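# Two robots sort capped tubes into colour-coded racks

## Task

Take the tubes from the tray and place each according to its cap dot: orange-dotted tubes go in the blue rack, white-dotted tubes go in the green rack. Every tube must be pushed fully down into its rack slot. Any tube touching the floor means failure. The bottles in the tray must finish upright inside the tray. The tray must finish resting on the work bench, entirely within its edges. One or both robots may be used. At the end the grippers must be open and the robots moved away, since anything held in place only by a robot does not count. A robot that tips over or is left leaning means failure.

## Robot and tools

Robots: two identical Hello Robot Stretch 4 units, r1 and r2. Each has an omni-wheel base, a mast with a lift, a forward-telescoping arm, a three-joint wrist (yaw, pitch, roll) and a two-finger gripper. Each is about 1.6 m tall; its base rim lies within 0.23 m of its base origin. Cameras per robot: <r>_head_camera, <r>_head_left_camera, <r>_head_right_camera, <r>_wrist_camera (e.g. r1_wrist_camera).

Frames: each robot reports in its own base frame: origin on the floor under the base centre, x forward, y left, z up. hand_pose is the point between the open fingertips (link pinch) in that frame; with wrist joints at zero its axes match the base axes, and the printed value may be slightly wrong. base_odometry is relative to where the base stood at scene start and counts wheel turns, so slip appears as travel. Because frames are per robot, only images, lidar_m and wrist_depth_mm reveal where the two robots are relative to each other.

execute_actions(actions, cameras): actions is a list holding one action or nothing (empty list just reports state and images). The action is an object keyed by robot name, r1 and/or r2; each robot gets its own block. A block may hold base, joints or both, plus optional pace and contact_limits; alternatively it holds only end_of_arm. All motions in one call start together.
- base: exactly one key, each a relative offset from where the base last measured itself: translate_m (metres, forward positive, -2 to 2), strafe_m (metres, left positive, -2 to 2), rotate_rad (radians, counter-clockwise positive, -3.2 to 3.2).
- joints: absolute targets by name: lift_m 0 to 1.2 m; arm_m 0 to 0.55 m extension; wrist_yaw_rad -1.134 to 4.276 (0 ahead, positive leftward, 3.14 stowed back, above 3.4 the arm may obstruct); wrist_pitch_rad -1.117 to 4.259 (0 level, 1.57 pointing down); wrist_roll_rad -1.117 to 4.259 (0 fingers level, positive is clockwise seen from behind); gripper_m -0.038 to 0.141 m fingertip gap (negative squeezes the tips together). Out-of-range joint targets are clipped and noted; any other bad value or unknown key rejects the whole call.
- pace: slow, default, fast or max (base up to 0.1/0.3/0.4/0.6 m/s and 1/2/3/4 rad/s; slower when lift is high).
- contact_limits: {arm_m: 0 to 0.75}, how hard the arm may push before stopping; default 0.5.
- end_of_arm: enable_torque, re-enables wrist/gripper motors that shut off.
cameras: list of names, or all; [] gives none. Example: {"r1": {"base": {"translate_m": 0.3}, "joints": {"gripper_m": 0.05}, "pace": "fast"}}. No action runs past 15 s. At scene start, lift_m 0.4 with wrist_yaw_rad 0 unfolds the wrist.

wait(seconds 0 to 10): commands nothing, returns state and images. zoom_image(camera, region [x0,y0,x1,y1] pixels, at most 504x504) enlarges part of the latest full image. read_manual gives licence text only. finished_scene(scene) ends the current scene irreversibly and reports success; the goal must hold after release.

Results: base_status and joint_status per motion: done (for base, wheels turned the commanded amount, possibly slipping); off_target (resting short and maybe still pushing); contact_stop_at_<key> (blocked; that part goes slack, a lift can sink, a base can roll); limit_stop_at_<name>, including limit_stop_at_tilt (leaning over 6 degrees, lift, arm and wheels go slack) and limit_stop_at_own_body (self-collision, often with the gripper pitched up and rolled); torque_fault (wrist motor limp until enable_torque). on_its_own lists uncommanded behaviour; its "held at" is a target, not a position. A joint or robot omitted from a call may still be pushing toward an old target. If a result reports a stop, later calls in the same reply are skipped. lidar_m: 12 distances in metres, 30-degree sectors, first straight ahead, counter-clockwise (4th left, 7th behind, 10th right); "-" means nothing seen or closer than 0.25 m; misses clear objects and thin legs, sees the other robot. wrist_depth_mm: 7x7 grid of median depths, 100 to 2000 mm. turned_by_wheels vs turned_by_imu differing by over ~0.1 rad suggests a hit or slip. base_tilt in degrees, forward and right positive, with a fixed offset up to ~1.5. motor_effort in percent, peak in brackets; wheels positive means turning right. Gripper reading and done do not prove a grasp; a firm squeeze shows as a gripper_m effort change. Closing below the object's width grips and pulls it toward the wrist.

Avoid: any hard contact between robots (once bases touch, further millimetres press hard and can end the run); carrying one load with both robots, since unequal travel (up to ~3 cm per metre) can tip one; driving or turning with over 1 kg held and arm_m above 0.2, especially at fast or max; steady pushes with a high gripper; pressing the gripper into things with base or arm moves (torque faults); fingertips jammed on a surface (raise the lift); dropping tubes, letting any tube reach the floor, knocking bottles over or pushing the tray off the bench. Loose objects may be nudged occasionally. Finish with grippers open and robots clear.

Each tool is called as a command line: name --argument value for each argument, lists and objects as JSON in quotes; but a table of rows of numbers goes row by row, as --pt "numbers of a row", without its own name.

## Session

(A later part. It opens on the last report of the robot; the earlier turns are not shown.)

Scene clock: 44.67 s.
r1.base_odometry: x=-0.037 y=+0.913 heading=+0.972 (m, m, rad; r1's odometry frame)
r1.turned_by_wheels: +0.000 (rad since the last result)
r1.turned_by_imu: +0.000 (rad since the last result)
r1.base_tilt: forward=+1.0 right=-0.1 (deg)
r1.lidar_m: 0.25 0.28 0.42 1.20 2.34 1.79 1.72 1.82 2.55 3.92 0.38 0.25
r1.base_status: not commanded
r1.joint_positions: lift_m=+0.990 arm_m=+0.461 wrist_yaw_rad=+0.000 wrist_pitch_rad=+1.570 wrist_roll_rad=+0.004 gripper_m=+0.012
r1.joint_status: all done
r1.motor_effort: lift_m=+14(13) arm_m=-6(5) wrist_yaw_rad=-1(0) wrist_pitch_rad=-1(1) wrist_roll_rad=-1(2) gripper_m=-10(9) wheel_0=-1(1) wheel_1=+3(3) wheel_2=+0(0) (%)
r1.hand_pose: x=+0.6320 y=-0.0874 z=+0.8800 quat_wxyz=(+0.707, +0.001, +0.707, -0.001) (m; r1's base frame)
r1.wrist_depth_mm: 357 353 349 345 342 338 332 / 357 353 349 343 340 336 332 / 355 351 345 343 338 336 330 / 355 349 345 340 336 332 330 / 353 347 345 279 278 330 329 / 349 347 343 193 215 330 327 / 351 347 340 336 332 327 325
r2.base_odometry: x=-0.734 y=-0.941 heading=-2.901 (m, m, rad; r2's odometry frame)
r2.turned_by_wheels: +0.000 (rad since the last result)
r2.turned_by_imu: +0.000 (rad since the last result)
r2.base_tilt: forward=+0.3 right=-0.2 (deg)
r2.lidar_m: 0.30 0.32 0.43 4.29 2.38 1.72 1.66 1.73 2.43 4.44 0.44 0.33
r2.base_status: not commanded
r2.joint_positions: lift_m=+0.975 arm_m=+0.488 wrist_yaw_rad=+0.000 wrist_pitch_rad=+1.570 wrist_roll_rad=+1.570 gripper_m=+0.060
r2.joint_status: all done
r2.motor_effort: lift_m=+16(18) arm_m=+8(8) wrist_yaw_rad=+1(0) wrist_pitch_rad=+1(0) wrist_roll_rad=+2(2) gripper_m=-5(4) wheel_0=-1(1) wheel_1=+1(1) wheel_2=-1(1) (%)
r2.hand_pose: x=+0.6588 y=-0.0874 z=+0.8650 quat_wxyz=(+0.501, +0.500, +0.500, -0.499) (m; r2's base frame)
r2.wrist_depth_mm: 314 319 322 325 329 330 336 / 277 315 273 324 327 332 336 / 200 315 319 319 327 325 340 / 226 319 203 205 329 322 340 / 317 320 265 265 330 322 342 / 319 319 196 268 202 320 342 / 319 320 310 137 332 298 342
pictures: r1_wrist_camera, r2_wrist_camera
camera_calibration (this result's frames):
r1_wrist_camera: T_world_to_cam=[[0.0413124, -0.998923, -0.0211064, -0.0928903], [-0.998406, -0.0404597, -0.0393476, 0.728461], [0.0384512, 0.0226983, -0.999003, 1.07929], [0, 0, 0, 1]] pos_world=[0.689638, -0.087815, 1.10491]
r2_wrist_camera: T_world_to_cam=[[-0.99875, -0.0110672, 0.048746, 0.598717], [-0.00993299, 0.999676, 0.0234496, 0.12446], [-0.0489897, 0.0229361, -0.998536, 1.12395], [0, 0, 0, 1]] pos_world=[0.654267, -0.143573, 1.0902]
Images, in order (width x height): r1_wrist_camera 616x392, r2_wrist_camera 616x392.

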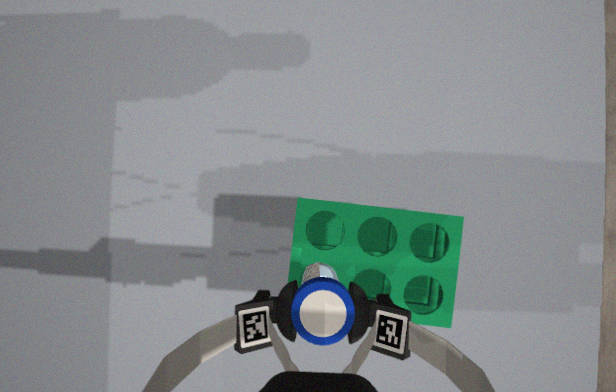

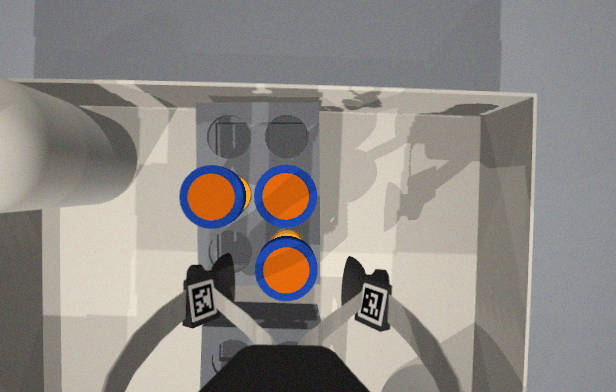

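execute_actions --actions '[{"r1": {"joints": {"lift_m": 0.966}, "pace": "slow"}, "r2": {"joints": {"gripper_m": 0.012}}}]' --cameras '["r1_wrist_camera", "r2_wrist_camera"]'

execute_actions --actions '[{"r1": {"joints": {"gripper_m": 0.06}}, "r2": {"joints": {"lift_m": 1.12}}}]' --cameras '["r1_wrist_camera", "r2_wrist_camera"]'

Scene clock: 46.53 s.
r1.base_odometry: x=-0.037 y=+0.913 heading=+0.972 (m, m, rad; r1's odometry frame)
r1.turned_by_wheels: +0.000 (rad since the last result)
r1.turned_by_imu: +0.000 (rad since the last result)
r1.base_tilt: forward=+1.0 right=-0.1 (deg)
r1.lidar_m: 0.25 0.27 0.39 1.22 2.38 1.77 1.71 1.81 2.56 3.95 0.38 0.27
r1.base_status: not commanded
r1.joint_positions: lift_m=+0.966 arm_m=+0.461 wrist_yaw_rad=+0.000 wrist_pitch_rad=+1.570 wrist_roll_rad=+0.004 gripper_m=+0.012
r1.joint_status: all done
r1.motor_effort: lift_m=+14(11) arm_m=-5(6) wrist_yaw_rad=-1(1) wrist_pitch_rad=+0(0) wrist_roll_rad=-2(2) gripper_m=-8(9) wheel_0=-1(1) wheel_1=+2(3) wheel_2=+0(0) (%)
r1.hand_pose: x=+0.6320 y=-0.0874 z=+0.8560 quat_wxyz=(+0.707, +0.001, +0.707, -0.001) (m; r1's base frame)
r1.wrist_depth_mm: 332 329 325 320 317 314 309 / 332 329 324 319 315 312 309 / 330 327 322 319 315 310 307 / 329 325 320 319 312 309 306 / 329 324 320 285 253 307 306 / 325 324 319 193 215 306 304 / 325 322 315 312 309 306 303
r2.base_odometry: x=-0.734 y=-0.941 heading=-2.901 (m, m, rad; r2's odometry frame)
r2.turned_by_wheels: +0.000 (rad since the last result)
r2.turned_by_imu: +0.000 (rad since the last result)
r2.base_tilt: forward=+0.2 right=-0.2 (deg)
r2.lidar_m: 0.28 0.33 0.44 4.29 2.37 1.71 1.65 1.74 2.39 4.45 0.44 0.33
r2.base_status: not commanded
r2.joint_positions: lift_m=+0.975 arm_m=+0.488 wrist_yaw_rad=+0.000 wrist_pitch_rad=+1.570 wrist_roll_rad=+1.570 gripper_m=+0.012
r2.joint_status: all done
r2.motor_effort: lift_m=+17(16) arm_m=+7(7) wrist_yaw_rad=+1(2) wrist_pitch_rad=+0(0) wrist_roll_rad=+2(2) gripper_m=-11(13) wheel_0=-2(1) wheel_1=+1(1) wheel_2=+0(1) (%)
r2.hand_pose: x=+0.6588 y=-0.0874 z=+0.8650 quat_wxyz=(+0.501, +0.500, +0.500, -0.499) (m; r2's base frame)
r2.wrist_depth_mm: 314 317 322 325 327 330 336 / 277 315 273 325 327 332 336 / 200 317 315 319 327 324 338 / 225 319 203 204 329 324 338 / 317 320 300 217 330 320 340 / 319 320 192 213 191 319 342 / 319 320 310 147 332 297 345
pictures: r1_wrist_camera, r2_wrist_camera
camera_calibration (this result's frames):
r1_wrist_camera: T_world_to_cam=[[0.0413127, -0.998923, -0.0211064, -0.093397], [-0.998406, -0.0404599, -0.0393476, 0.727516], [0.0384512, 0.0226984, -0.999003, 1.05531], [0, 0, 0, 1]] pos_world=[0.689637, -0.087815, 1.08091]
r2_wrist_camera: T_world_to_cam=[[-0.99875, -0.011067, 0.048746, 0.598718], [-0.00993276, 0.999676, 0.0234496, 0.12446], [-0.0489897, 0.0229361, -0.998536, 1.12395], [0, 0, 0, 1]] pos_world=[0.654268, -0.143573, 1.0902]
Images, in order (width x height): r1_wrist_camera 616x392, r2_wrist_camera 616x392.

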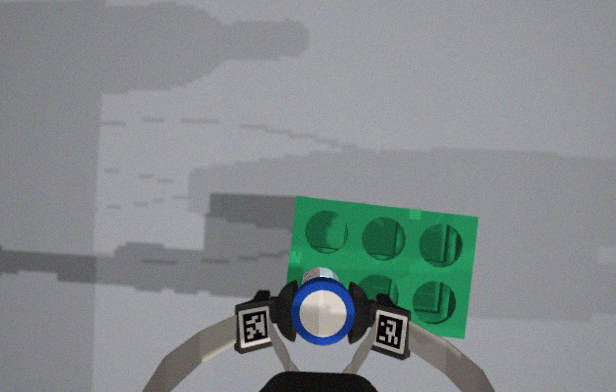

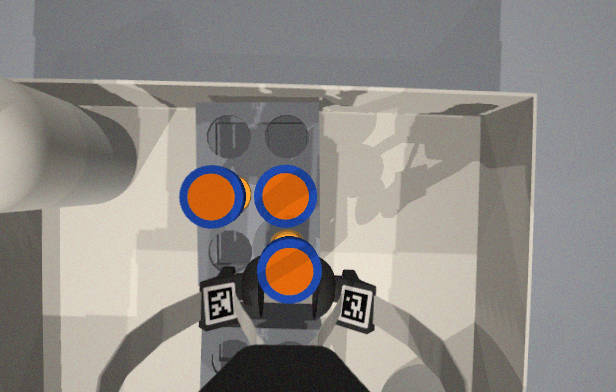

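Scene clock: 48.20 s.
r1.base_odometry: x=-0.037 y=+0.913 heading=+0.972 (m, m, rad; r1's odometry frame)
r1.turned_by_wheels: +0.000 (rad since the last result)
r1.turned_by_imu: +0.000 (rad since the last result)
r1.base_tilt: forward=+1.1 right=-0.2 (deg)
r1.lidar_m: 0.25 0.28 0.39 1.25 2.37 1.79 1.70 1.81 2.54 3.94 0.37 0.26
r1.base_status: not commanded
r1.joint_positions: lift_m=+0.966 arm_m=+0.461 wrist_yaw_rad=+0.000 wrist_pitch_rad=+1.570 wrist_roll_rad=+0.004 gripper_m=+0.060
r1.joint_status: all done
r1.motor_effort: lift_m=+13(13) arm_m=-6(5) wrist_yaw_rad=+0(1) wrist_pitch_rad=-2(2) wrist_roll_rad=-2(2) gripper_m=+0(12) wheel_0=-1(1) wheel_1=+3(2) wheel_2=+0(0) (%)
r1.hand_pose: x=+0.6320 y=-0.0874 z=+0.8560 quat_wxyz=(+0.707, +0.001, +0.707, -0.001) (m; r1's base frame)
r1.wrist_depth_mm: 334 330 325 320 317 314 309 / 332 329 324 319 315 312 309 / 330 327 324 320 315 310 307 / 329 325 320 317 314 310 306 / 329 324 320 285 254 307 306 / 327 322 319 194 217 306 304 / 325 322 317 193 307 304 303
r2.base_odometry: x=-0.734 y=-0.941 heading=-2.901 (m, m, rad; r2's odometry frame)
r2.turned_by_wheels: +0.000 (rad since the last result)
r2.turned_by_imu: +0.000 (rad since the last result)
r2.base_tilt: forward=+0.2 right=-0.2 (deg)
r2.lidar_m: 0.30 0.31 0.45 4.30 2.34 1.73 1.65 1.74 2.41 4.44 0.46 0.32
r2.base_status: not commanded
r2.joint_positions: lift_m=+1.120 arm_m=+0.488 wrist_yaw_rad=+0.000 wrist_pitch_rad=+1.570 wrist_roll_rad=+1.570 gripper_m=+0.012
r2.joint_status: all done
r2.motor_effort: lift_m=+21(23) arm_m=+7(7) wrist_yaw_rad=+1(2) wrist_pitch_rad=+1(0) wrist_roll_rad=+1(2) gripper_m=-9(10) wheel_0=-1(1) wheel_1=+1(1) wheel_2=+0(0) (%)
r2.hand_pose: x=+0.6588 y=-0.0874 z=+1.0095 quat_wxyz=(+0.501, +0.500, +0.500, -0.499) (m; r2's base frame)
r2.wrist_depth_mm: 452 459 459 469 473 473 488 / 452 459 466 473 477 480 1255 / 459 336 459 462 469 484 1255 / 455 402 462 410 473 480 1060 / 462 459 466 216 473 484 1060 / 462 462 192 211 191 488 1281 / 462 404 466 148 345 488 1308
pictures: r1_wrist_camera, r2_wrist_camera
camera_calibration (this result's frames):
r1_wrist_camera: T_world_to_cam=[[0.0413103, -0.998923, -0.0211108, -0.0933904], [-0.99841, -0.0404598, -0.0392413, 0.727395], [0.0383449, 0.0226983, -0.999007, 1.05538], [0, 0, 0, 1]] pos_world=[0.689628, -0.087815, 1.08091]
r2_wrist_camera: T_world_to_cam=[[-0.99875, -0.0110671, 0.0487461, 0.591675], [-0.00993282, 0.999676, 0.0234496, 0.121071], [-0.0489898, 0.0229361, -0.998536, 1.26827], [0, 0, 0, 1]] pos_world=[0.65427, -0.143573, 1.23474]
Images, in order (width x height): r1_wrist_camera 616x392, r2_wrist_camera 616x392.

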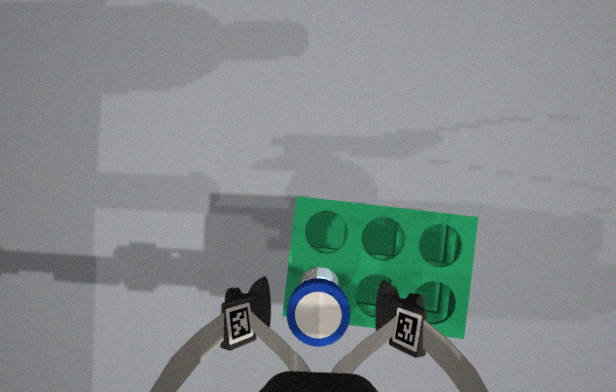

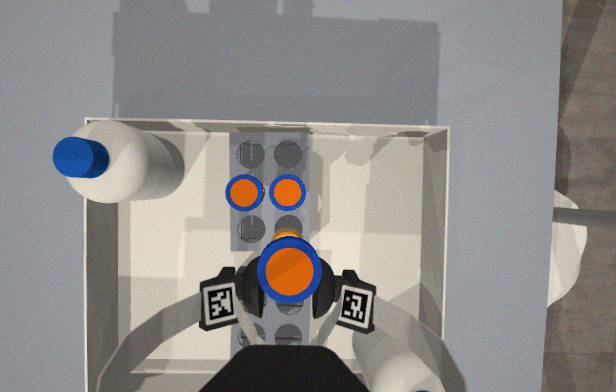

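execute_actions --actions '[{"r1": {"joints": {"lift_m": 1.08}}, "r2": {"base": {"strafe_m": -0.5}, "joints": {"arm_m": 0.52}}}]' --cameras '["r2_wrist_camera", "r2_head_camera"]'

Scene clock: 53.33 s.
r1.base_odometry: x=-0.037 y=+0.913 heading=+0.972 (m, m, rad; r1's odometry frame)
r1.turned_by_wheels: +0.000 (rad since the last result)
r1.turned_by_imu: -0.001 (rad since the last result)
r1.base_tilt: forward=+1.0 right=-0.1 (deg)
r1.lidar_m: 0.25 0.28 0.41 1.24 2.36 1.78 1.72 1.82 2.52 3.93 0.34 0.28
r1.base_status: not commanded
r1.joint_positions: lift_m=+1.080 arm_m=+0.461 wrist_yaw_rad=+0.000 wrist_pitch_rad=+1.570 wrist_roll_rad=+0.004 gripper_m=+0.060
r1.joint_status: all done
r1.motor_effort: lift_m=+22(20) arm_m=-5(5) wrist_yaw_rad=-1(0) wrist_pitch_rad=+0(1) wrist_roll_rad=-1(2) gripper_m=-4(3) wheel_0=-1(1) wheel_1=+2(2) wheel_2=+0(0) (%)
r1.hand_pose: x=+0.6320 y=-0.0874 z=+0.9694 quat_wxyz=(+0.707, +0.001, +0.707, -0.001) (m; r1's base frame)
r1.wrist_depth_mm: 452 449 442 436 430 427 1182 / 445 445 442 436 430 424 1160 / 445 442 439 433 427 424 1160 / 445 442 436 433 424 421 1160 / 442 439 433 370 399 421 1160 / 442 439 436 424 217 418 1160 / 442 436 430 424 421 415 1138
r2.base_odometry: x=-0.853 y=-0.455 heading=-2.902 (m, m, rad; r2's odometry frame)
r2.turned_by_wheels: +0.000 (rad since the last result)
r2.turned_by_imu: +0.000 (rad since the last result)
r2.base_tilt: forward=+0.2 right=-0.2 (deg)
r2.lidar_m: 0.30 0.32 0.45 1.26 2.36 1.73 1.65 1.74 2.41 3.95 4.08 0.33
r2.base_status: done
r2.joint_positions: lift_m=+1.120 arm_m=+0.519 wrist_yaw_rad=+0.000 wrist_pitch_rad=+1.570 wrist_roll_rad=+1.570 gripper_m=+0.012
r2.joint_status: all done
r2.motor_effort: lift_m=+22(22) arm_m=+7(8) wrist_yaw_rad=+2(1) wrist_pitch_rad=+0(0) wrist_roll_rad=+2(1) gripper_m=-12(11) wheel_0=-2(8) wheel_1=-1(10) wheel_2=-1(1) (%)
r2.hand_pose: x=+0.6899 y=-0.0874 z=+1.0095 quat_wxyz=(+0.501, +0.500, +0.500, -0.499) (m; r2's base frame)
r2.wrist_depth_mm: 1182 1205 1205 1182 1229 1229 1255 / 455 459 466 469 473 484 492 / 455 462 466 473 477 480 488 / 455 459 469 469 473 484 492 / 455 466 469 217 480 488 488 / 462 462 193 213 191 488 778 / 462 469 469 147 484 488 492
pictures: r2_head_camera, r2_wrist_camera
camera_calibration (this result's frames):
r2_wrist_camera: T_world_to_cam=[[-0.99875, -0.0110886, 0.0487469, 0.622652], [-0.00995434, 0.999675, 0.0234496, 0.121393], [-0.0489911, 0.022935, -0.998536, 1.26984], [0, 0, 0, 1]] pos_world=[0.685293, -0.143573, 1.23478]
Images, in order (width x height): r2_head_camera 420x560, r2_wrist_camera 616x392.

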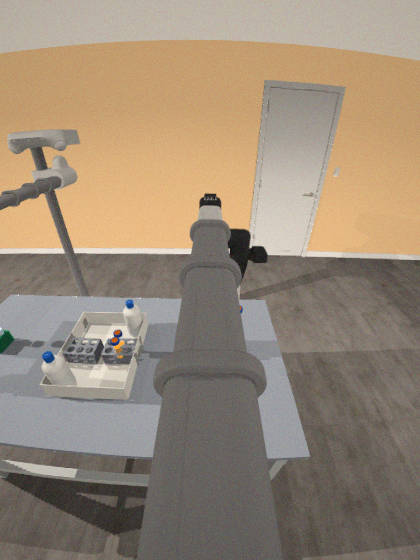

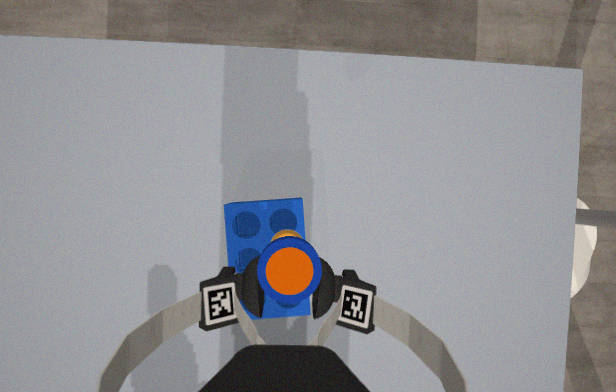

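zoom_image --camera "r2_wrist_camera" --region '[190, 170, 390, 340]'

Region (190, 170, 390, 340) of r2_wrist_camera's 616x392 image, scaled by 2.520; it fills the top 428 rows of this view, and the rest is white.

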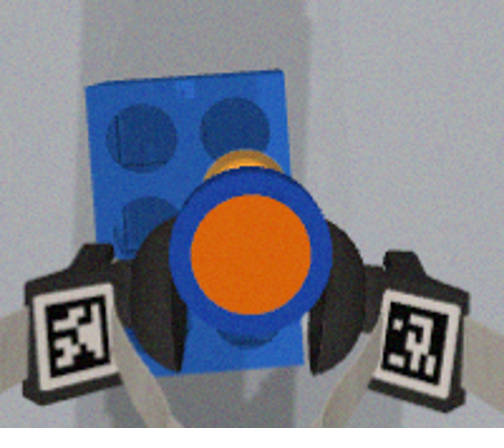

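execute_actions --actions '[{"r1": {"base": {"strafe_m": 0.576}, "joints": {"arm_m": 0.495}}, "r2": {"base": {"strafe_m": -0.004}, "joints": {"arm_m": 0.525, "lift_m": 1.05}}}]' --cameras '["r1_wrist_camera", "r2_wrist_camera"]'

zoom_image --camera "r2_wrist_camera" --region '[190, 170, 390, 340]'

Scene clock: 58.13 s.
r1.base_odometry: x=-0.513 y=+1.237 heading=+0.972 (m, m, rad; r1's odometry frame)
r1.turned_by_wheels: +0.000 (rad since the last result)
r1.turned_by_imu: -0.001 (rad since the last result)
r1.base_tilt: forward=+1.0 right=-0.2 (deg)
r1.lidar_m: 0.25 0.27 0.43 4.22 2.36 1.74 1.67 1.79 2.52 4.53 0.42 0.29
r1.base_status: done
r1.joint_positions: lift_m=+1.080 arm_m=+0.494 wrist_yaw_rad=+0.000 wrist_pitch_rad=+1.570 wrist_roll_rad=+0.004 gripper_m=+0.060
r1.joint_status: all done
r1.motor_effort: lift_m=+20(21) arm_m=+5(6) wrist_yaw_rad=-1(0) wrist_pitch_rad=-1(1) wrist_roll_rad=-2(2) gripper_m=-4(2) wheel_0=+0(8) wheel_1=+0(14) wheel_2=+0(2) (%)
r1.hand_pose: x=+0.6652 y=-0.0874 z=+0.9695 quat_wxyz=(+0.707, +0.001, +0.707, -0.001) (m; r1's base frame)
r1.wrist_depth_mm: 455 449 442 436 433 430 421 / 452 445 439 430 424 347 274 / 452 442 439 430 424 402 415 / 449 445 439 430 424 418 415 / 445 442 436 368 392 362 413 / 442 439 433 424 217 415 410 / 442 436 424 332 415 413 413
r2.base_odometry: x=-0.853 y=-0.451 heading=-2.902 (m, m, rad; r2's odometry frame)
r2.turned_by_wheels: +0.000 (rad since the last result)
r2.turned_by_imu: +0.000 (rad since the last result)
r2.base_tilt: forward=+0.2 right=-0.2 (deg)
r2.lidar_m: 0.30 0.33 0.44 1.24 2.38 1.73 1.67 1.74 2.39 3.94 4.07 0.32
r2.base_status: done
r2.joint_positions: lift_m=+1.050 arm_m=+0.524 wrist_yaw_rad=+0.000 wrist_pitch_rad=+1.570 wrist_roll_rad=+1.570 gripper_m=+0.012
r2.joint_status: all done
r2.motor_effort: lift_m=+17(23) arm_m=+7(8) wrist_yaw_rad=+1(1) wrist_pitch_rad=+0(0) wrist_roll_rad=+2(1) gripper_m=-13(13) wheel_0=+0(6) wheel_1=+0(10) wheel_2=-1(0) (%)
r2.hand_pose: x=+0.6949 y=-0.0874 z=+0.9399 quat_wxyz=(+0.501, +0.500, +0.500, -0.499) (m; r2's base frame)
r2.wrist_depth_mm: 387 392 394 1160 1138 1182 1160 / 387 392 394 397 404 407 413 / 389 392 399 399 407 410 415 / 389 394 399 402 413 415 415 / 389 394 397 216 407 413 421 / 392 397 191 213 191 415 418 / 397 399 402 147 410 415 421
pictures: r1_wrist_camera, r2_wrist_camera
camera_calibration (this result's frames):
r1_wrist_camera: T_world_to_cam=[[0.0412608, -0.998925, -0.0211059, -0.0923392], [-0.998408, -0.0404078, -0.0393598, 0.765132], [0.0384647, 0.0226963, -0.999002, 1.16738], [0, 0, 0, 1]] pos_world=[0.72282, -0.087818, 1.19438]
r2_wrist_camera: T_world_to_cam=[[-0.99875, -0.0110401, 0.048749, 0.631036], [-0.00990577, 0.999676, 0.0234496, 0.123041], [-0.048992, 0.0229374, -0.998536, 1.20057], [0, 0, 0, 1]] pos_world=[0.690285, -0.143573, 1.16517]
Images, in order (width x height): r1_wrist_camera 616x392, r2_wrist_camera 616x392.

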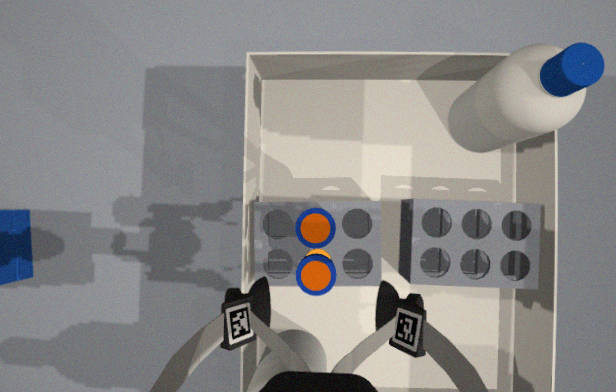

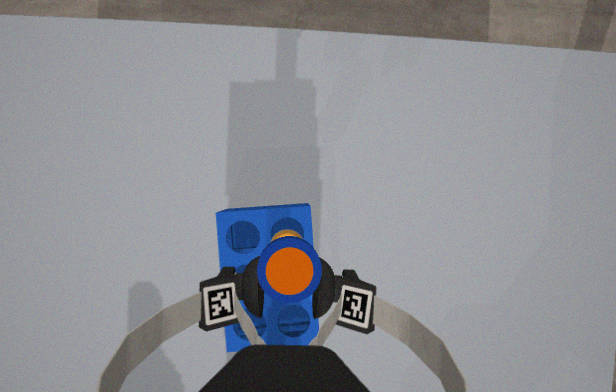

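Region (190, 170, 390, 340) of r2_wrist_camera's 616x392 image, scaled by 2.520; it fills the top 428 rows of this view, and the rest is white.

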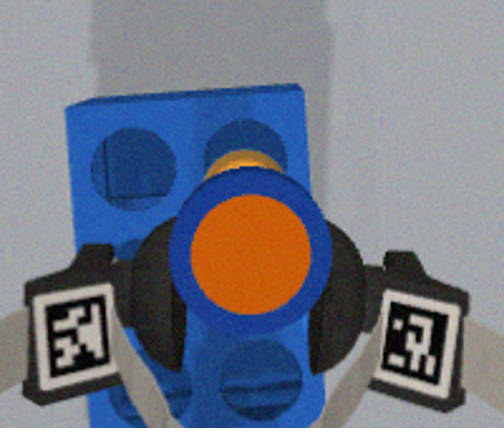

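execute_actions --actions '[{"r1": {"base": {"strafe_m": 0.005}, "joints": {"lift_m": 0.975}}, "r2": {"joints": {"lift_m": 0.99}, "pace": "slow"}}]' --cameras '["r1_wrist_camera", "r2_wrist_camera"]'

Scene clock: 60.53 s.
r1.base_odometry: x=-0.517 y=+1.240 heading=+0.972 (m, m, rad; r1's odometry frame)
r1.turned_by_wheels: +0.000 (rad since the last result)
r1.turned_by_imu: +0.000 (rad since the last result)
r1.base_tilt: forward=+1.0 right=-0.1 (deg)
r1.lidar_m: 0.26 0.30 0.42 4.23 2.37 1.76 1.69 1.81 2.51 4.50 0.41 0.29
r1.base_status: done
r1.joint_positions: lift_m=+0.975 arm_m=+0.494 wrist_yaw_rad=+0.000 wrist_pitch_rad=+1.570 wrist_roll_rad=+0.004 gripper_m=+0.060
r1.joint_status: all done
r1.motor_effort: lift_m=+14(22) arm_m=+5(5) wrist_yaw_rad=+0(2) wrist_pitch_rad=-1(1) wrist_roll_rad=-2(2) gripper_m=-1(1) wheel_0=+2(5) wheel_1=-2(11) wheel_2=+0(3) (%)
r1.hand_pose: x=+0.6652 y=-0.0874 z=+0.8651 quat_wxyz=(+0.707, +0.001, +0.707, -0.001) (m; r1's base frame)
r1.wrist_depth_mm: 342 338 334 304 301 297 262 / 342 338 329 325 322 319 237 / 340 336 327 325 322 319 314 / 338 334 327 322 319 315 312 / 338 334 319 202 301 257 253 / 336 330 257 201 217 285 255 / 334 330 291 315 314 312 309
r2.base_odometry: x=-0.853 y=-0.451 heading=-2.902 (m, m, rad; r2's odometry frame)
r2.turned_by_wheels: +0.000 (rad since the last result)
r2.turned_by_imu: +0.000 (rad since the last result)
r2.base_tilt: forward=+0.3 right=-0.3 (deg)
r2.lidar_m: 0.29 0.32 0.44 1.22 2.37 1.75 1.66 1.75 2.40 3.92 4.10 0.31
r2.base_status: not commanded
r2.joint_positions: lift_m=+0.990 arm_m=+0.524 wrist_yaw_rad=+0.000 wrist_pitch_rad=+1.570 wrist_roll_rad=+1.570 gripper_m=+0.012
r2.joint_status: all done
r2.motor_effort: lift_m=+16(20) arm_m=+7(7) wrist_yaw_rad=+1(1) wrist_pitch_rad=+0(0) wrist_roll_rad=+1(1) gripper_m=-11(11) wheel_0=+0(1) wheel_1=+0(0) wheel_2=-1(1) (%)
r2.hand_pose: x=+0.6949 y=-0.0874 z=+0.8799 quat_wxyz=(+0.501, +0.500, +0.500, -0.499) (m; r2's base frame)
r2.wrist_depth_mm: 330 332 334 340 343 347 351 / 330 334 338 342 342 349 351 / 334 334 338 340 343 349 353 / 332 334 338 342 347 349 355 / 336 336 310 217 345 351 355 / 336 336 191 212 191 351 357 / 336 338 342 148 351 353 357
pictures: r1_wrist_camera, r2_wrist_camera
camera_calibration (this result's frames):
r1_wrist_camera: T_world_to_cam=[[0.041261, -0.998925, -0.0211059, -0.0945443], [-0.998408, -0.040408, -0.0393598, 0.761023], [0.0384647, 0.0226964, -0.999002, 1.06302], [0, 0, 0, 1]] pos_world=[0.722823, -0.087818, 1.08992]
r2_wrist_camera: T_world_to_cam=[[-0.99875, -0.0110405, 0.0487491, 0.633961], [-0.00990616, 0.999676, 0.0234496, 0.124448], [-0.0489922, 0.0229374, -0.998536, 1.14068], [0, 0, 0, 1]] pos_world=[0.690286, -0.143573, 1.10519]
Images, in order (width x height): r1_wrist_camera 616x392, r2_wrist_camera 616x392.

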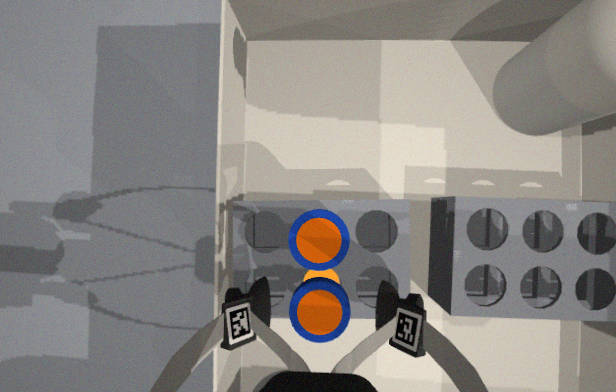

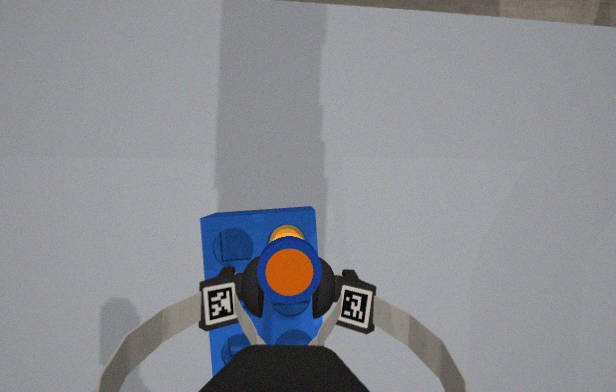

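execute_actions --actions '[{"r1": {"joints": {"gripper_m": 0.012}}, "r2": {"joints": {"lift_m": 0.966}, "pace": "slow"}}]' --cameras '["r1_wrist_camera", "r2_wrist_camera"]'

execute_actions --actions '[{"r1": {"joints": {"lift_m": 1.14}}, "r2": {"joints": {"gripper_m": 0.06}}}]' --cameras '["r1_wrist_camera", "r2_wrist_camera"]'

Scene clock: 62.37 s.
r1.base_odometry: x=-0.517 y=+1.240 heading=+0.972 (m, m, rad; r1's odometry frame)
r1.turned_by_wheels: +0.000 (rad since the last result)
r1.turned_by_imu: +0.000 (rad since the last result)
r1.base_tilt: forward=+1.0 right=+0.0 (deg)
r1.lidar_m: 0.27 0.30 0.40 4.23 2.35 1.76 1.67 1.78 2.51 4.51 0.40 0.29
r1.base_status: not commanded
r1.joint_positions: lift_m=+0.975 arm_m=+0.494 wrist_yaw_rad=+0.000 wrist_pitch_rad=+1.570 wrist_roll_rad=+0.004 gripper_m=+0.012
r1.joint_status: all done
r1.motor_effort: lift_m=+14(14) arm_m=+5(5) wrist_yaw_rad=+0(2) wrist_pitch_rad=+0(1) wrist_roll_rad=-2(1) gripper_m=-9(13) wheel_0=+2(2) wheel_1=-2(2) wheel_2=+0(0) (%)
r1.hand_pose: x=+0.6652 y=-0.0874 z=+0.8651 quat_wxyz=(+0.707, +0.001, +0.707, -0.001) (m; r1's base frame)
r1.wrist_depth_mm: 343 338 336 304 300 297 262 / 342 336 329 327 322 319 236 / 340 336 329 325 320 317 314 / 338 334 327 322 319 315 312 / 336 332 319 202 301 256 254 / 336 332 291 193 215 285 254 / 336 330 293 315 315 310 309
r2.base_odometry: x=-0.853 y=-0.451 heading=-2.902 (m, m, rad; r2's odometry frame)
r2.turned_by_wheels: +0.000 (rad since the last result)
r2.turned_by_imu: +0.000 (rad since the last result)
r2.base_tilt: forward=+0.2 right=-0.2 (deg)
r2.lidar_m: 0.29 0.31 0.44 1.25 2.36 1.73 1.66 1.74 2.41 3.93 4.11 0.32
r2.base_status: not commanded
r2.joint_positions: lift_m=+0.966 arm_m=+0.524 wrist_yaw_rad=+0.000 wrist_pitch_rad=+1.570 wrist_roll_rad=+1.570 gripper_m=+0.012
r2.joint_status: all done
r2.motor_effort: lift_m=+16(17) arm_m=+7(7) wrist_yaw_rad=+1(1) wrist_pitch_rad=+0(1) wrist_roll_rad=+2(2) gripper_m=-13(12) wheel_0=+0(1) wheel_1=+0(0) wheel_2=-1(1) (%)
r2.hand_pose: x=+0.6949 y=-0.0874 z=+0.8560 quat_wxyz=(+0.501, +0.500, +0.500, -0.499) (m; r2's base frame)
r2.wrist_depth_mm: 306 307 310 315 319 322 324 / 307 310 314 319 320 324 327 / 309 310 314 317 320 324 329 / 309 314 317 320 324 325 329 / 312 314 258 218 325 325 330 / 312 314 192 213 191 329 334 / 312 315 274 148 327 329 332
pictures: r1_wrist_camera, r2_wrist_camera
camera_calibration (this result's frames):
r1_wrist_camera: T_world_to_cam=[[0.0412608, -0.998925, -0.0211059, -0.0945442], [-0.998408, -0.0404078, -0.0393598, 0.761024], [0.0384647, 0.0226963, -0.999002, 1.06302], [0, 0, 0, 1]] pos_world=[0.722824, -0.087818, 1.08992]
r2_wrist_camera: T_world_to_cam=[[-0.99875, -0.0110404, 0.048749, 0.635132], [-0.00990608, 0.999676, 0.0234496, 0.12501], [-0.0489921, 0.0229374, -0.998536, 1.11672], [0, 0, 0, 1]] pos_world=[0.690287, -0.143573, 1.08119]
Images, in order (width x height): r1_wrist_camera 616x392, r2_wrist_camera 616x392.

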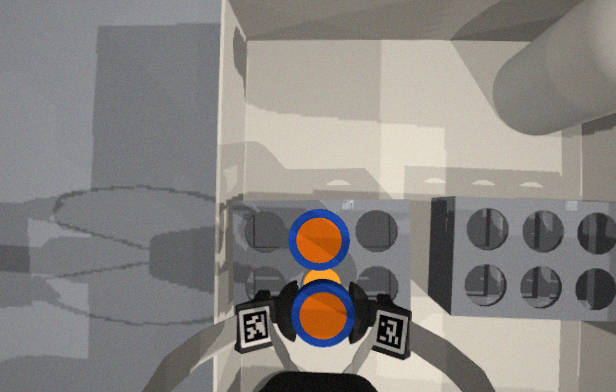

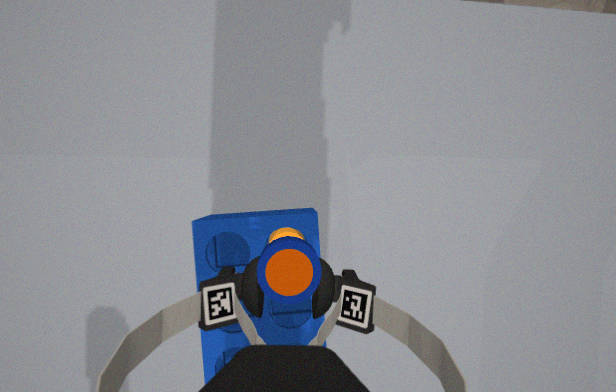

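Scene clock: 64.13 s.
r1.base_odometry: x=-0.517 y=+1.240 heading=+0.972 (m, m, rad; r1's odometry frame)
r1.turned_by_wheels: +0.000 (rad since the last result)
r1.turned_by_imu: +0.000 (rad since the last result)
r1.base_tilt: forward=+1.0 right=-0.1 (deg)
r1.lidar_m: 0.28 0.31 0.42 4.22 2.34 1.76 1.69 1.80 2.51 4.53 0.40 0.30
r1.base_status: not commanded
r1.joint_positions: lift_m=+1.140 arm_m=+0.494 wrist_yaw_rad=+0.000 wrist_pitch_rad=+1.570 wrist_roll_rad=+0.004 gripper_m=+0.012
r1.joint_status: all done
r1.motor_effort: lift_m=+21(23) arm_m=+5(5) wrist_yaw_rad=+2(1) wrist_pitch_rad=-1(2) wrist_roll_rad=-1(1) gripper_m=-11(13) wheel_0=+2(2) wheel_1=-2(2) wheel_2=+0(0) (%)
r1.hand_pose: x=+0.6652 y=-0.0874 z=+1.0294 quat_wxyz=(+0.707, +0.001, +0.707, -0.001) (m; r1's base frame)
r1.wrist_depth_mm: 517 508 504 500 492 488 484 / 517 508 504 492 488 402 477 / 512 508 500 488 488 404 480 / 508 504 500 488 484 449 477 / 488 500 496 430 455 415 473 / 508 500 492 193 214 473 473 / 504 500 492 347 452 430 469
r2.base_odometry: x=-0.853 y=-0.451 heading=-2.902 (m, m, rad; r2's odometry frame)
r2.turned_by_wheels: +0.000 (rad since the last result)
r2.turned_by_imu: +0.000 (rad since the last result)
r2.base_tilt: forward=+0.2 right=-0.2 (deg)
r2.lidar_m: 0.29 0.30 0.46 1.24 2.37 1.72 1.66 1.76 2.41 3.93 4.09 0.32
r2.base_status: not commanded
r2.joint_positions: lift_m=+0.966 arm_m=+0.524 wrist_yaw_rad=+0.000 wrist_pitch_rad=+1.570 wrist_roll_rad=+1.570 gripper_m=+0.060
r2.joint_status: all done
r2.motor_effort: lift_m=+16(16) arm_m=+8(8) wrist_yaw_rad=+1(1) wrist_pitch_rad=+0(0) wrist_roll_rad=+1(1) gripper_m=-2(11) wheel_0=+1(1) wheel_1=+0(0) wheel_2=-1(1) (%)
r2.hand_pose: x=+0.6949 y=-0.0874 z=+0.8560 quat_wxyz=(+0.501, +0.500, +0.500, -0.499) (m; r2's base frame)
r2.wrist_depth_mm: 306 309 312 317 320 322 327 / 306 310 312 315 320 324 325 / 309 310 315 317 322 325 327 / 309 314 317 320 324 327 329 / 310 315 257 257 325 329 330 / 312 312 196 262 202 329 332 / 314 315 274 138 325 329 334
pictures: r1_wrist_camera, r2_wrist_camera
camera_calibration (this result's frames):
r1_wrist_camera: T_world_to_cam=[[0.0412609, -0.998925, -0.0211059, -0.0910757], [-0.998408, -0.0404079, -0.0393598, 0.767494], [0.0384647, 0.0226963, -0.999002, 1.2272], [0, 0, 0, 1]] pos_world=[0.722826, -0.087818, 1.25426]
r2_wrist_camera: T_world_to_cam=[[-0.99875, -0.0110402, 0.048749, 0.635134], [-0.00990584, 0.999676, 0.0234496, 0.12501], [-0.0489921, 0.0229374, -0.998536, 1.11672], [0, 0, 0, 1]] pos_world=[0.690289, -0.143573, 1.08119]
Images, in order (width x height): r1_wrist_camera 616x392, r2_wrist_camera 616x392.

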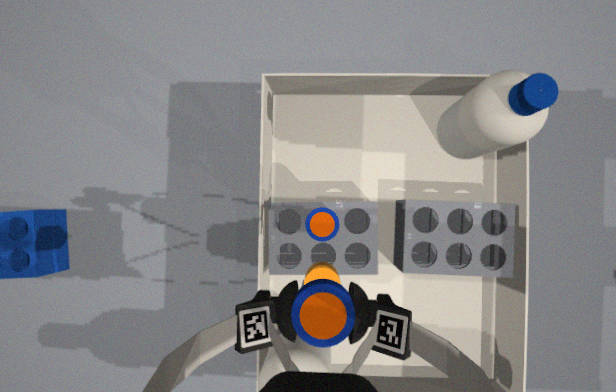

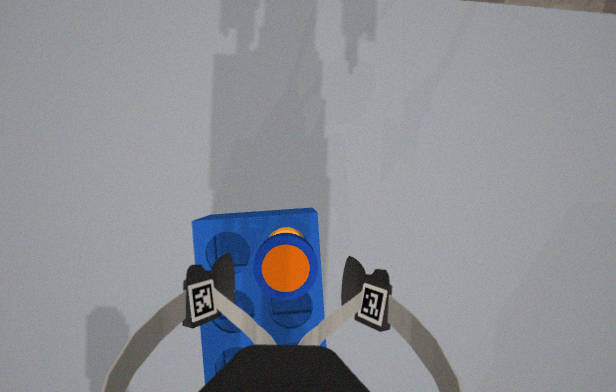

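execute_actions --actions '[{"r1": {"base": {"strafe_m": 0.2}}, "r2": {"joints": {"lift_m": 1.07}}}]' --cameras '[]'

execute_actions --actions '[{"r1": {"base": {"strafe_m": 0.17}, "pace": "slow"}, "r2": {"joints": {"arm_m": 0.15, "wrist_roll_rad": 0.0, "lift_m": 1.1}, "pace": "fast"}}]' --cameras '["r1_wrist_camera", "r2_head_camera"]'

zoom_image --camera "r1_wrist_camera" --region '[180, 170, 410, 350]'

Scene clock: 68.20 s.
r1.base_odometry: x=-0.683 y=+1.353 heading=+0.972 (m, m, rad; r1's odometry frame)
r1.turned_by_wheels: +0.000 (rad since the last result)
r1.turned_by_imu: -0.001 (rad since the last result)
r1.base_tilt: forward=+1.0 right=-0.1 (deg)
r1.lidar_m: 0.27 0.29 0.45 4.03 2.35 1.75 1.69 1.78 2.50 1.08 0.40 0.29
r1.base_status: done
r1.joint_positions: lift_m=+1.140 arm_m=+0.494 wrist_yaw_rad=+0.000 wrist_pitch_rad=+1.570 wrist_roll_rad=+0.004 gripper_m=+0.012
r1.joint_status: not commanded
r1.motor_effort: lift_m=+22(22) arm_m=+5(5) wrist_yaw_rad=+0(0) wrist_pitch_rad=-1(0) wrist_roll_rad=-2(2) gripper_m=-10(13) wheel_0=+0(10) wheel_1=+2(9) wheel_2=+0(3) (%)
r1.hand_pose: x=+0.6652 y=-0.0874 z=+1.0294 quat_wxyz=(+0.707, +0.001, +0.707, -0.001) (m; r1's base frame)
r1.wrist_depth_mm: 517 508 504 496 492 488 484 / 517 508 500 500 492 480 477 / 512 508 496 492 488 477 473 / 508 504 496 492 488 480 469 / 508 442 492 488 484 418 418 / 504 500 496 192 215 473 469 / 504 500 492 484 402 340 469
r2.base_odometry: x=-0.853 y=-0.451 heading=-2.902 (m, m, rad; r2's odometry frame)
r2.turned_by_wheels: +0.000 (rad since the last result)
r2.turned_by_imu: +0.000 (rad since the last result)
r2.base_tilt: forward=+0.3 right=-0.3 (deg)
r2.lidar_m: 0.29 0.31 0.45 1.24 2.36 1.74 1.66 1.76 2.41 3.92 4.10 0.33
r2.base_status: not commanded
r2.joint_positions: lift_m=+1.070 arm_m=+0.524 wrist_yaw_rad=+0.000 wrist_pitch_rad=+1.570 wrist_roll_rad=+1.570 gripper_m=+0.060
r2.joint_status: all done
r2.motor_effort: lift_m=+22(19) arm_m=+8(7) wrist_yaw_rad=+0(1) wrist_pitch_rad=+0(0) wrist_roll_rad=+1(1) gripper_m=-3(2) wheel_0=+1(1) wheel_1=+0(0) wheel_2=-1(1) (%)
r2.hand_pose: x=+0.6949 y=-0.0874 z=+0.9595 quat_wxyz=(+0.501, +0.500, +0.500, -0.499) (m; r2's base frame)
r2.wrist_depth_mm: 404 413 1160 1182 1182 1205 1205 / 407 410 415 421 427 427 430 / 407 413 415 424 427 433 436 / 410 413 421 421 424 430 436 / 413 415 418 366 427 433 439 / 413 415 197 366 202 433 439 / 413 415 421 137 430 436 439
pictures: none
No camera images: the call's "cameras" was empty. Leave "cameras" out to get every camera's image.

Scene clock: 71.03 s.
r1.base_odometry: x=-0.823 y=+1.449 heading=+0.973 (m, m, rad; r1's odometry frame)
r1.turned_by_wheels: +0.000 (rad since the last result)
r1.turned_by_imu: -0.001 (rad since the last result)
r1.base_tilt: forward=+1.0 right=-0.1 (deg)
r1.lidar_m: 0.27 0.30 3.97 3.83 2.33 1.76 1.69 1.75 2.44 1.04 0.41 0.26
r1.base_status: done
r1.joint_positions: lift_m=+1.140 arm_m=+0.494 wrist_yaw_rad=+0.000 wrist_pitch_rad=+1.570 wrist_roll_rad=+0.004 gripper_m=+0.012
r1.joint_status: not commanded
r1.motor_effort: lift_m=+21(22) arm_m=+5(5) wrist_yaw_rad=-1(1) wrist_pitch_rad=+0(1) wrist_roll_rad=-1(1) gripper_m=-10(13) wheel_0=-2(5) wheel_1=+3(6) wheel_2=+0(2) (%)
r1.hand_pose: x=+0.6652 y=-0.0874 z=+1.0294 quat_wxyz=(+0.707, +0.001, +0.707, -0.001) (m; r1's base frame)
r1.wrist_depth_mm: 1308 512 504 496 492 484 480 / 1336 508 504 496 488 484 477 / 1308 504 500 492 488 484 449 / 1308 504 496 488 488 480 445 / 1281 504 496 484 484 477 445 / 1308 500 496 193 215 473 439 / 1281 500 492 484 480 473 439
r2.base_odometry: x=-0.853 y=-0.451 heading=-2.902 (m, m, rad; r2's odometry frame)
r2.turned_by_wheels: +0.000 (rad since the last result)
r2.turned_by_imu: +0.000 (rad since the last result)
r2.base_tilt: forward=+0.2 right=-0.2 (deg)
r2.lidar_m: 0.29 0.32 0.45 1.24 2.38 1.72 1.65 1.75 2.41 3.93 4.09 0.32
r2.base_status: not commanded
r2.joint_positions: lift_m=+1.100 arm_m=+0.151 wrist_yaw_rad=+0.000 wrist_pitch_rad=+1.570 wrist_roll_rad=+0.000 gripper_m=+0.060
r2.joint_status: all done
r2.motor_effort: lift_m=+22(21) arm_m=-7(9) wrist_yaw_rad=+2(0) wrist_pitch_rad=-1(2) wrist_roll_rad=+0(4) gripper_m=-3(0) wheel_0=+1(1) wheel_1=+0(0) wheel_2=-1(1) (%)
r2.hand_pose: x=+0.3223 y=-0.0874 z=+0.9895 quat_wxyz=(+0.707, +0.000, +0.707, +0.000) (m; r2's base frame)
r2.wrist_depth_mm: 436 439 445 452 452 1255 1255 / 436 442 442 452 452 1229 1229 / 436 439 449 452 455 1229 1255 / 442 445 449 452 455 1229 1255 / 1160 1205 991 991 462 1255 1281 / 1205 1182 197 1025 203 1229 1255 / 1182 1182 1008 137 1229 1255 1255
pictures: r1_wrist_camera, r2_head_camera
camera_calibration (this result's frames):
r1_wrist_camera: T_world_to_cam=[[0.0412609, -0.998925, -0.0211059, -0.0910756], [-0.998408, -0.0404079, -0.039361, 0.767501], [0.0384659, 0.0226963, -0.999002, 1.22722], [0, 0, 0, 1]] pos_world=[0.722831, -0.087818, 1.25428]
Images, in order (width x height): r1_wrist_camera 616x392, r2_head_camera 420x560.

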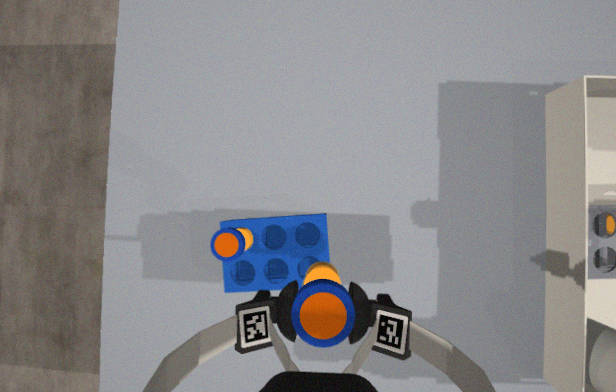

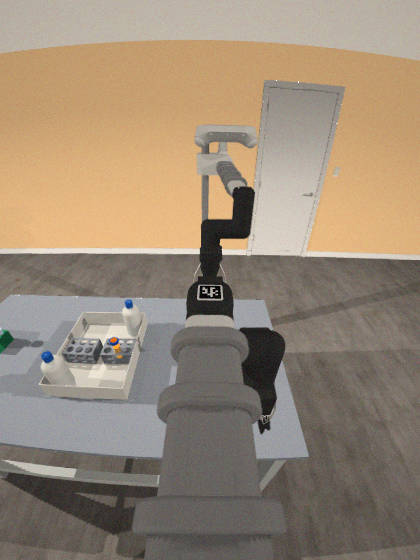

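Region (180, 170, 410, 350) of r1_wrist_camera's 616x392 image, scaled by 2.191; it fills the top 394 rows of this view, and the rest is white.

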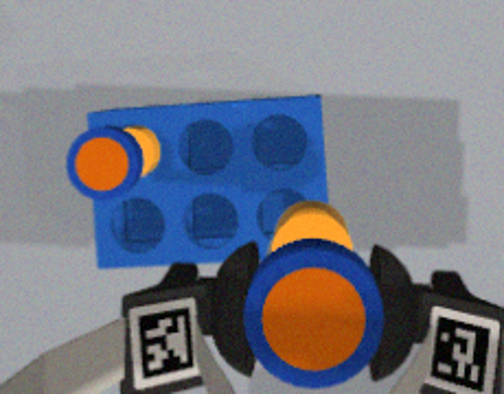

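execute_actions --actions '[{"r1": {"base": {"strafe_m": 0.0115}, "joints": {"arm_m": 0.48, "lift_m": 1.05}}, "r2": {"base": {"strafe_m": 0.463}}}]' --cameras '["r1_wrist_camera"]'

zoom_image --camera "r1_wrist_camera" --region '[180, 170, 410, 350]'

Scene clock: 75.13 s.
r1.base_odometry: x=-0.832 y=+1.455 heading=+0.973 (m, m, rad; r1's odometry frame)
r1.turned_by_wheels: +0.000 (rad since the last result)
r1.turned_by_imu: +0.000 (rad since the last result)
r1.base_tilt: forward=+0.9 right=-0.1 (deg)
r1.lidar_m: 0.25 0.30 3.97 3.85 2.32 1.76 1.69 1.78 2.48 1.09 0.43 0.27
r1.base_status: done
r1.joint_positions: lift_m=+1.050 arm_m=+0.481 wrist_yaw_rad=+0.000 wrist_pitch_rad=+1.570 wrist_roll_rad=+0.004 gripper_m=+0.012
r1.joint_status: all done
r1.motor_effort: lift_m=+14(20) arm_m=-6(6) wrist_yaw_rad=+0(1) wrist_pitch_rad=+0(2) wrist_roll_rad=-2(1) gripper_m=-9(10) wheel_0=-2(9) wheel_1=+3(9) wheel_2=+0(1) (%)
r1.hand_pose: x=+0.6520 y=-0.0874 z=+0.9400 quat_wxyz=(+0.707, +0.001, +0.707, -0.001) (m; r1's base frame)
r1.wrist_depth_mm: 1205 415 413 407 399 397 394 / 1229 415 410 404 399 394 392 / 1229 413 410 404 399 394 389 / 1229 413 407 402 397 392 387 / 1205 410 343 375 397 392 384 / 1205 407 375 193 215 389 384 / 1205 407 399 397 389 387 384
r2.base_odometry: x=-0.743 y=-0.901 heading=-2.901 (m, m, rad; r2's odometry frame)
r2.turned_by_wheels: +0.000 (rad since the last result)
r2.turned_by_imu: +0.000 (rad since the last result)
r2.base_tilt: forward=+0.3 right=-0.2 (deg)
r2.lidar_m: 0.29 0.30 0.46 4.34 2.35 1.73 1.65 1.77 2.40 4.40 0.46 0.33
r2.base_status: done
r2.joint_positions: lift_m=+1.100 arm_m=+0.151 wrist_yaw_rad=+0.000 wrist_pitch_rad=+1.570 wrist_roll_rad=+0.000 gripper_m=+0.060
r2.joint_status: not commanded
r2.motor_effort: lift_m=+21(22) arm_m=-7(7) wrist_yaw_rad=+1(1) wrist_pitch_rad=-2(1) wrist_roll_rad=+0(0) gripper_m=+0(5) wheel_0=+2(8) wheel_1=+0(7) wheel_2=-1(1) (%)
r2.hand_pose: x=+0.3224 y=-0.0874 z=+0.9896 quat_wxyz=(+0.707, +0.000, +0.707, +0.000) (m; r2's base frame)
r2.wrist_depth_mm: 436 334 439 449 455 455 462 / 436 413 442 445 452 459 466 / 436 442 449 452 455 459 462 / 439 442 449 455 459 462 469 / 1182 1160 1042 991 462 1229 1229 / 1205 1205 197 1008 202 1205 1255 / 1205 1205 976 137 1229 1229 1281
pictures: r1_wrist_camera
camera_calibration (this result's frames):
r1_wrist_camera: T_world_to_cam=[[0.0412597, -0.998925, -0.0211091, -0.0924137], [-0.998411, -0.0404083, -0.0392826, 0.750732], [0.0383874, 0.0226964, -0.999005, 1.13848], [0, 0, 0, 1]] pos_world=[0.709648, -0.087818, 1.16489]
Images, in order (width x height): r1_wrist_camera 616x392.

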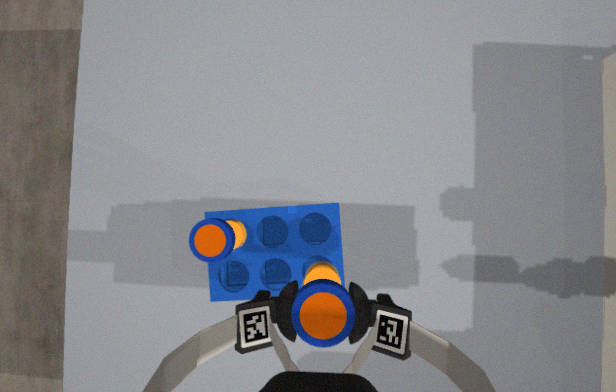

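Region (180, 170, 410, 350) of r1_wrist_camera's 616x392 image, scaled by 2.191; it fills the top 394 rows of this view, and the rest is white.

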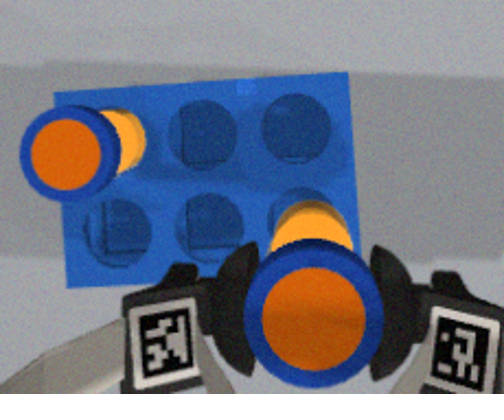

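execute_actions --actions '[{"r1": {"base": {"strafe_m": 0.003}}, "r2": {"joints": {"arm_m": 0.489}}}]' --cameras '["r2_wrist_camera"]'

execute_actions --actions '[{"r1": {"joints": {"lift_m": 0.99}, "pace": "slow"}, "r2": {"joints": {"lift_m": 1.02}}}]' --cameras '["r1_wrist_camera", "r2_wrist_camera"]'

Scene clock: 78.10 s.
r1.base_odometry: x=-0.835 y=+1.457 heading=+0.973 (m, m, rad; r1's odometry frame)
r1.turned_by_wheels: +0.000 (rad since the last result)
r1.turned_by_imu: -0.001 (rad since the last result)
r1.base_tilt: forward=+0.9 right=+0.0 (deg)
r1.lidar_m: 0.27 0.29 3.97 3.84 2.36 1.73 1.69 1.78 2.53 1.11 0.42 0.30
r1.base_status: done
r1.joint_positions: lift_m=+1.050 arm_m=+0.481 wrist_yaw_rad=+0.000 wrist_pitch_rad=+1.570 wrist_roll_rad=+0.004 gripper_m=+0.012
r1.joint_status: not commanded
r1.motor_effort: lift_m=+14(14) arm_m=-5(6) wrist_yaw_rad=-1(1) wrist_pitch_rad=-1(1) wrist_roll_rad=-1(1) gripper_m=-8(7) wheel_0=-1(9) wheel_1=-1(9) wheel_2=+0(2) (%)
r1.hand_pose: x=+0.6520 y=-0.0874 z=+0.9400 quat_wxyz=(+0.707, +0.001, +0.707, -0.001) (m; r1's base frame)
r1.wrist_depth_mm: 1205 415 410 407 402 397 392 / 1229 415 413 404 402 397 389 / 1229 413 410 404 399 394 389 / 1229 413 407 399 397 392 387 / 1205 410 343 345 394 389 387 / 1205 410 377 193 214 389 384 / 1205 407 399 397 389 387 384
r2.base_odometry: x=-0.743 y=-0.901 heading=-2.901 (m, m, rad; r2's odometry frame)
r2.turned_by_wheels: +0.000 (rad since the last result)
r2.turned_by_imu: +0.000 (rad since the last result)
r2.base_tilt: forward=+0.3 right=-0.2 (deg)
r2.lidar_m: 0.30 0.31 0.44 4.33 2.36 1.73 1.65 1.76 2.42 4.41 0.45 0.32
r2.base_status: not commanded
r2.joint_positions: lift_m=+1.100 arm_m=+0.488 wrist_yaw_rad=+0.000 wrist_pitch_rad=+1.570 wrist_roll_rad=+0.000 gripper_m=+0.060
r2.joint_status: all done
r2.motor_effort: lift_m=+21(21) arm_m=+8(8) wrist_yaw_rad=+1(1) wrist_pitch_rad=+0(1) wrist_roll_rad=+1(0) gripper_m=-2(1) wheel_0=+2(2) wheel_1=+0(0) wheel_2=-1(1) (%)
r2.hand_pose: x=+0.6588 y=-0.0874 z=+0.9896 quat_wxyz=(+0.707, +0.000, +0.707, +0.000) (m; r2's base frame)
r2.wrist_depth_mm: 433 427 439 442 455 455 462 / 433 439 439 327 452 455 462 / 436 436 442 449 455 459 466 / 436 382 433 392 459 459 469 / 439 413 389 389 459 462 469 / 442 418 196 452 203 462 469 / 442 325 449 137 462 473 473
pictures: r2_wrist_camera
camera_calibration (this result's frames):
r2_wrist_camera: T_world_to_cam=[[0.0100889, -0.998711, 0.0497392, -0.159345], [-0.999706, -0.00897767, 0.0225148, 0.686386], [-0.0220393, -0.0499518, -0.998508, 1.22423], [0, 0, 0, 1]] pos_world=[0.714773, -0.0918256, 1.21487]
Images, in order (width x height): r2_wrist_camera 616x392.

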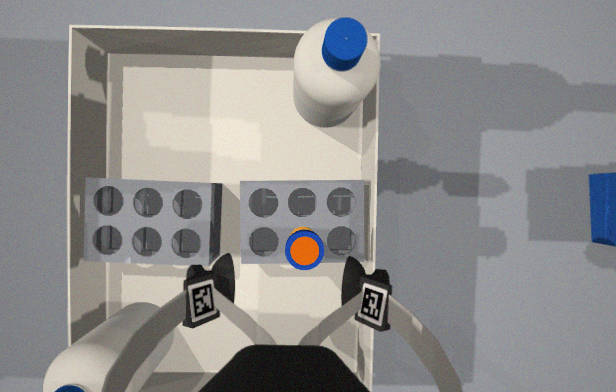

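Scene clock: 79.47 s.
r1.base_odometry: x=-0.835 y=+1.457 heading=+0.973 (m, m, rad; r1's odometry frame)
r1.turned_by_wheels: +0.000 (rad since the last result)
r1.turned_by_imu: +0.000 (rad since the last result)
r1.base_tilt: forward=+0.9 right=-0.2 (deg)
r1.lidar_m: 0.29 0.32 3.98 3.82 2.37 1.73 1.69 1.74 2.46 1.10 0.40 0.30
r1.base_status: not commanded
r1.joint_positions: lift_m=+0.990 arm_m=+0.481 wrist_yaw_rad=+0.000 wrist_pitch_rad=+1.570 wrist_roll_rad=+0.004 gripper_m=+0.012
r1.joint_status: all done
r1.motor_effort: lift_m=+14(14) arm_m=-5(5) wrist_yaw_rad=+0(1) wrist_pitch_rad=-3(0) wrist_roll_rad=-2(2) gripper_m=-6(12) wheel_0=-1(1) wheel_1=-1(0) wheel_2=+0(0) (%)
r1.hand_pose: x=+0.6520 y=-0.0874 z=+0.8801 quat_wxyz=(+0.707, +0.001, +0.707, -0.001) (m; r1's base frame)
r1.wrist_depth_mm: 357 355 351 347 342 338 334 / 357 353 347 345 340 336 330 / 355 351 345 342 338 334 330 / 353 351 345 340 338 332 329 / 353 347 282 281 336 330 329 / 351 347 282 193 215 330 329 / 349 345 340 338 330 327 325
r2.base_odometry: x=-0.743 y=-0.901 heading=-2.901 (m, m, rad; r2's odometry frame)
r2.turned_by_wheels: +0.000 (rad since the last result)
r2.turned_by_imu: +0.000 (rad since the last result)
r2.base_tilt: forward=+0.2 right=-0.2 (deg)
r2.lidar_m: 0.30 0.32 0.44 4.34 2.36 1.73 1.66 1.74 2.41 4.40 0.45 0.32
r2.base_status: not commanded
r2.joint_positions: lift_m=+1.020 arm_m=+0.488 wrist_yaw_rad=+0.000 wrist_pitch_rad=+1.570 wrist_roll_rad=+0.000 gripper_m=+0.060
r2.joint_status: all done
r2.motor_effort: lift_m=+17(18) arm_m=+8(7) wrist_yaw_rad=-1(0) wrist_pitch_rad=+0(1) wrist_roll_rad=+1(1) gripper_m=-3(1) wheel_0=+2(2) wheel_1=+0(0) wheel_2=-1(1) (%)
r2.hand_pose: x=+0.6588 y=-0.0874 z=+0.9099 quat_wxyz=(+0.707, +0.000, +0.707, +0.000) (m; r2's base frame)
r2.wrist_depth_mm: 320 359 362 232 232 375 379 / 332 357 364 325 370 377 377 / 336 362 366 370 373 379 382 / 307 334 364 364 368 379 384 / 303 306 309 310 343 382 387 / 336 364 197 370 202 382 387 / 297 324 368 137 379 384 389
pictures: r1_wrist_camera, r2_wrist_camera
camera_calibration (this result's frames):
r1_wrist_camera: T_world_to_cam=[[0.0412597, -0.998925, -0.0211091, -0.0936797], [-0.998411, -0.0404084, -0.0392826, 0.748373], [0.0383874, 0.0226964, -0.999005, 1.07857], [0, 0, 0, 1]] pos_world=[0.709646, -0.087818, 1.10491]
r2_wrist_camera: T_world_to_cam=[[0.0100889, -0.998711, 0.0497392, -0.155384], [-0.999706, -0.00897766, 0.022515, 0.688181], [-0.0220394, -0.0499518, -0.998508, 1.14471], [0, 0, 0, 1]] pos_world=[0.714775, -0.0918256, 1.13524]
Images, in order (width x height): r1_wrist_camera 616x392, r2_wrist_camera 616x392.

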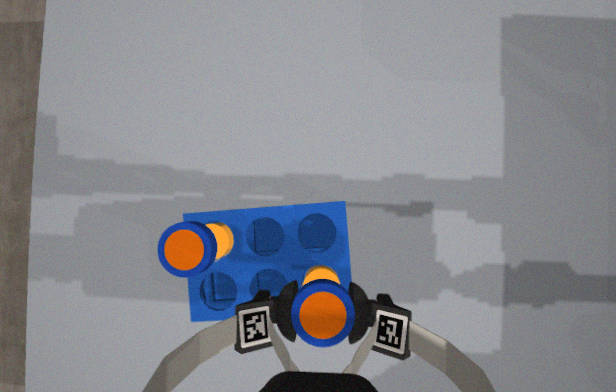

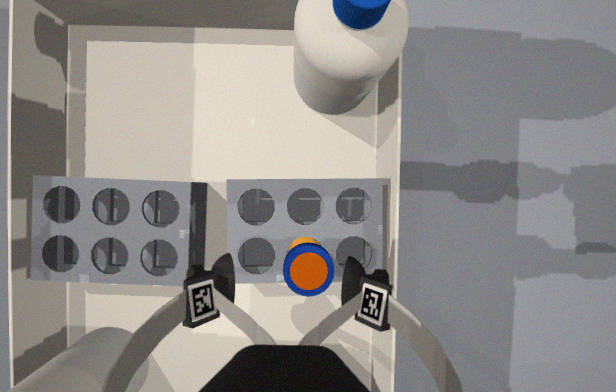

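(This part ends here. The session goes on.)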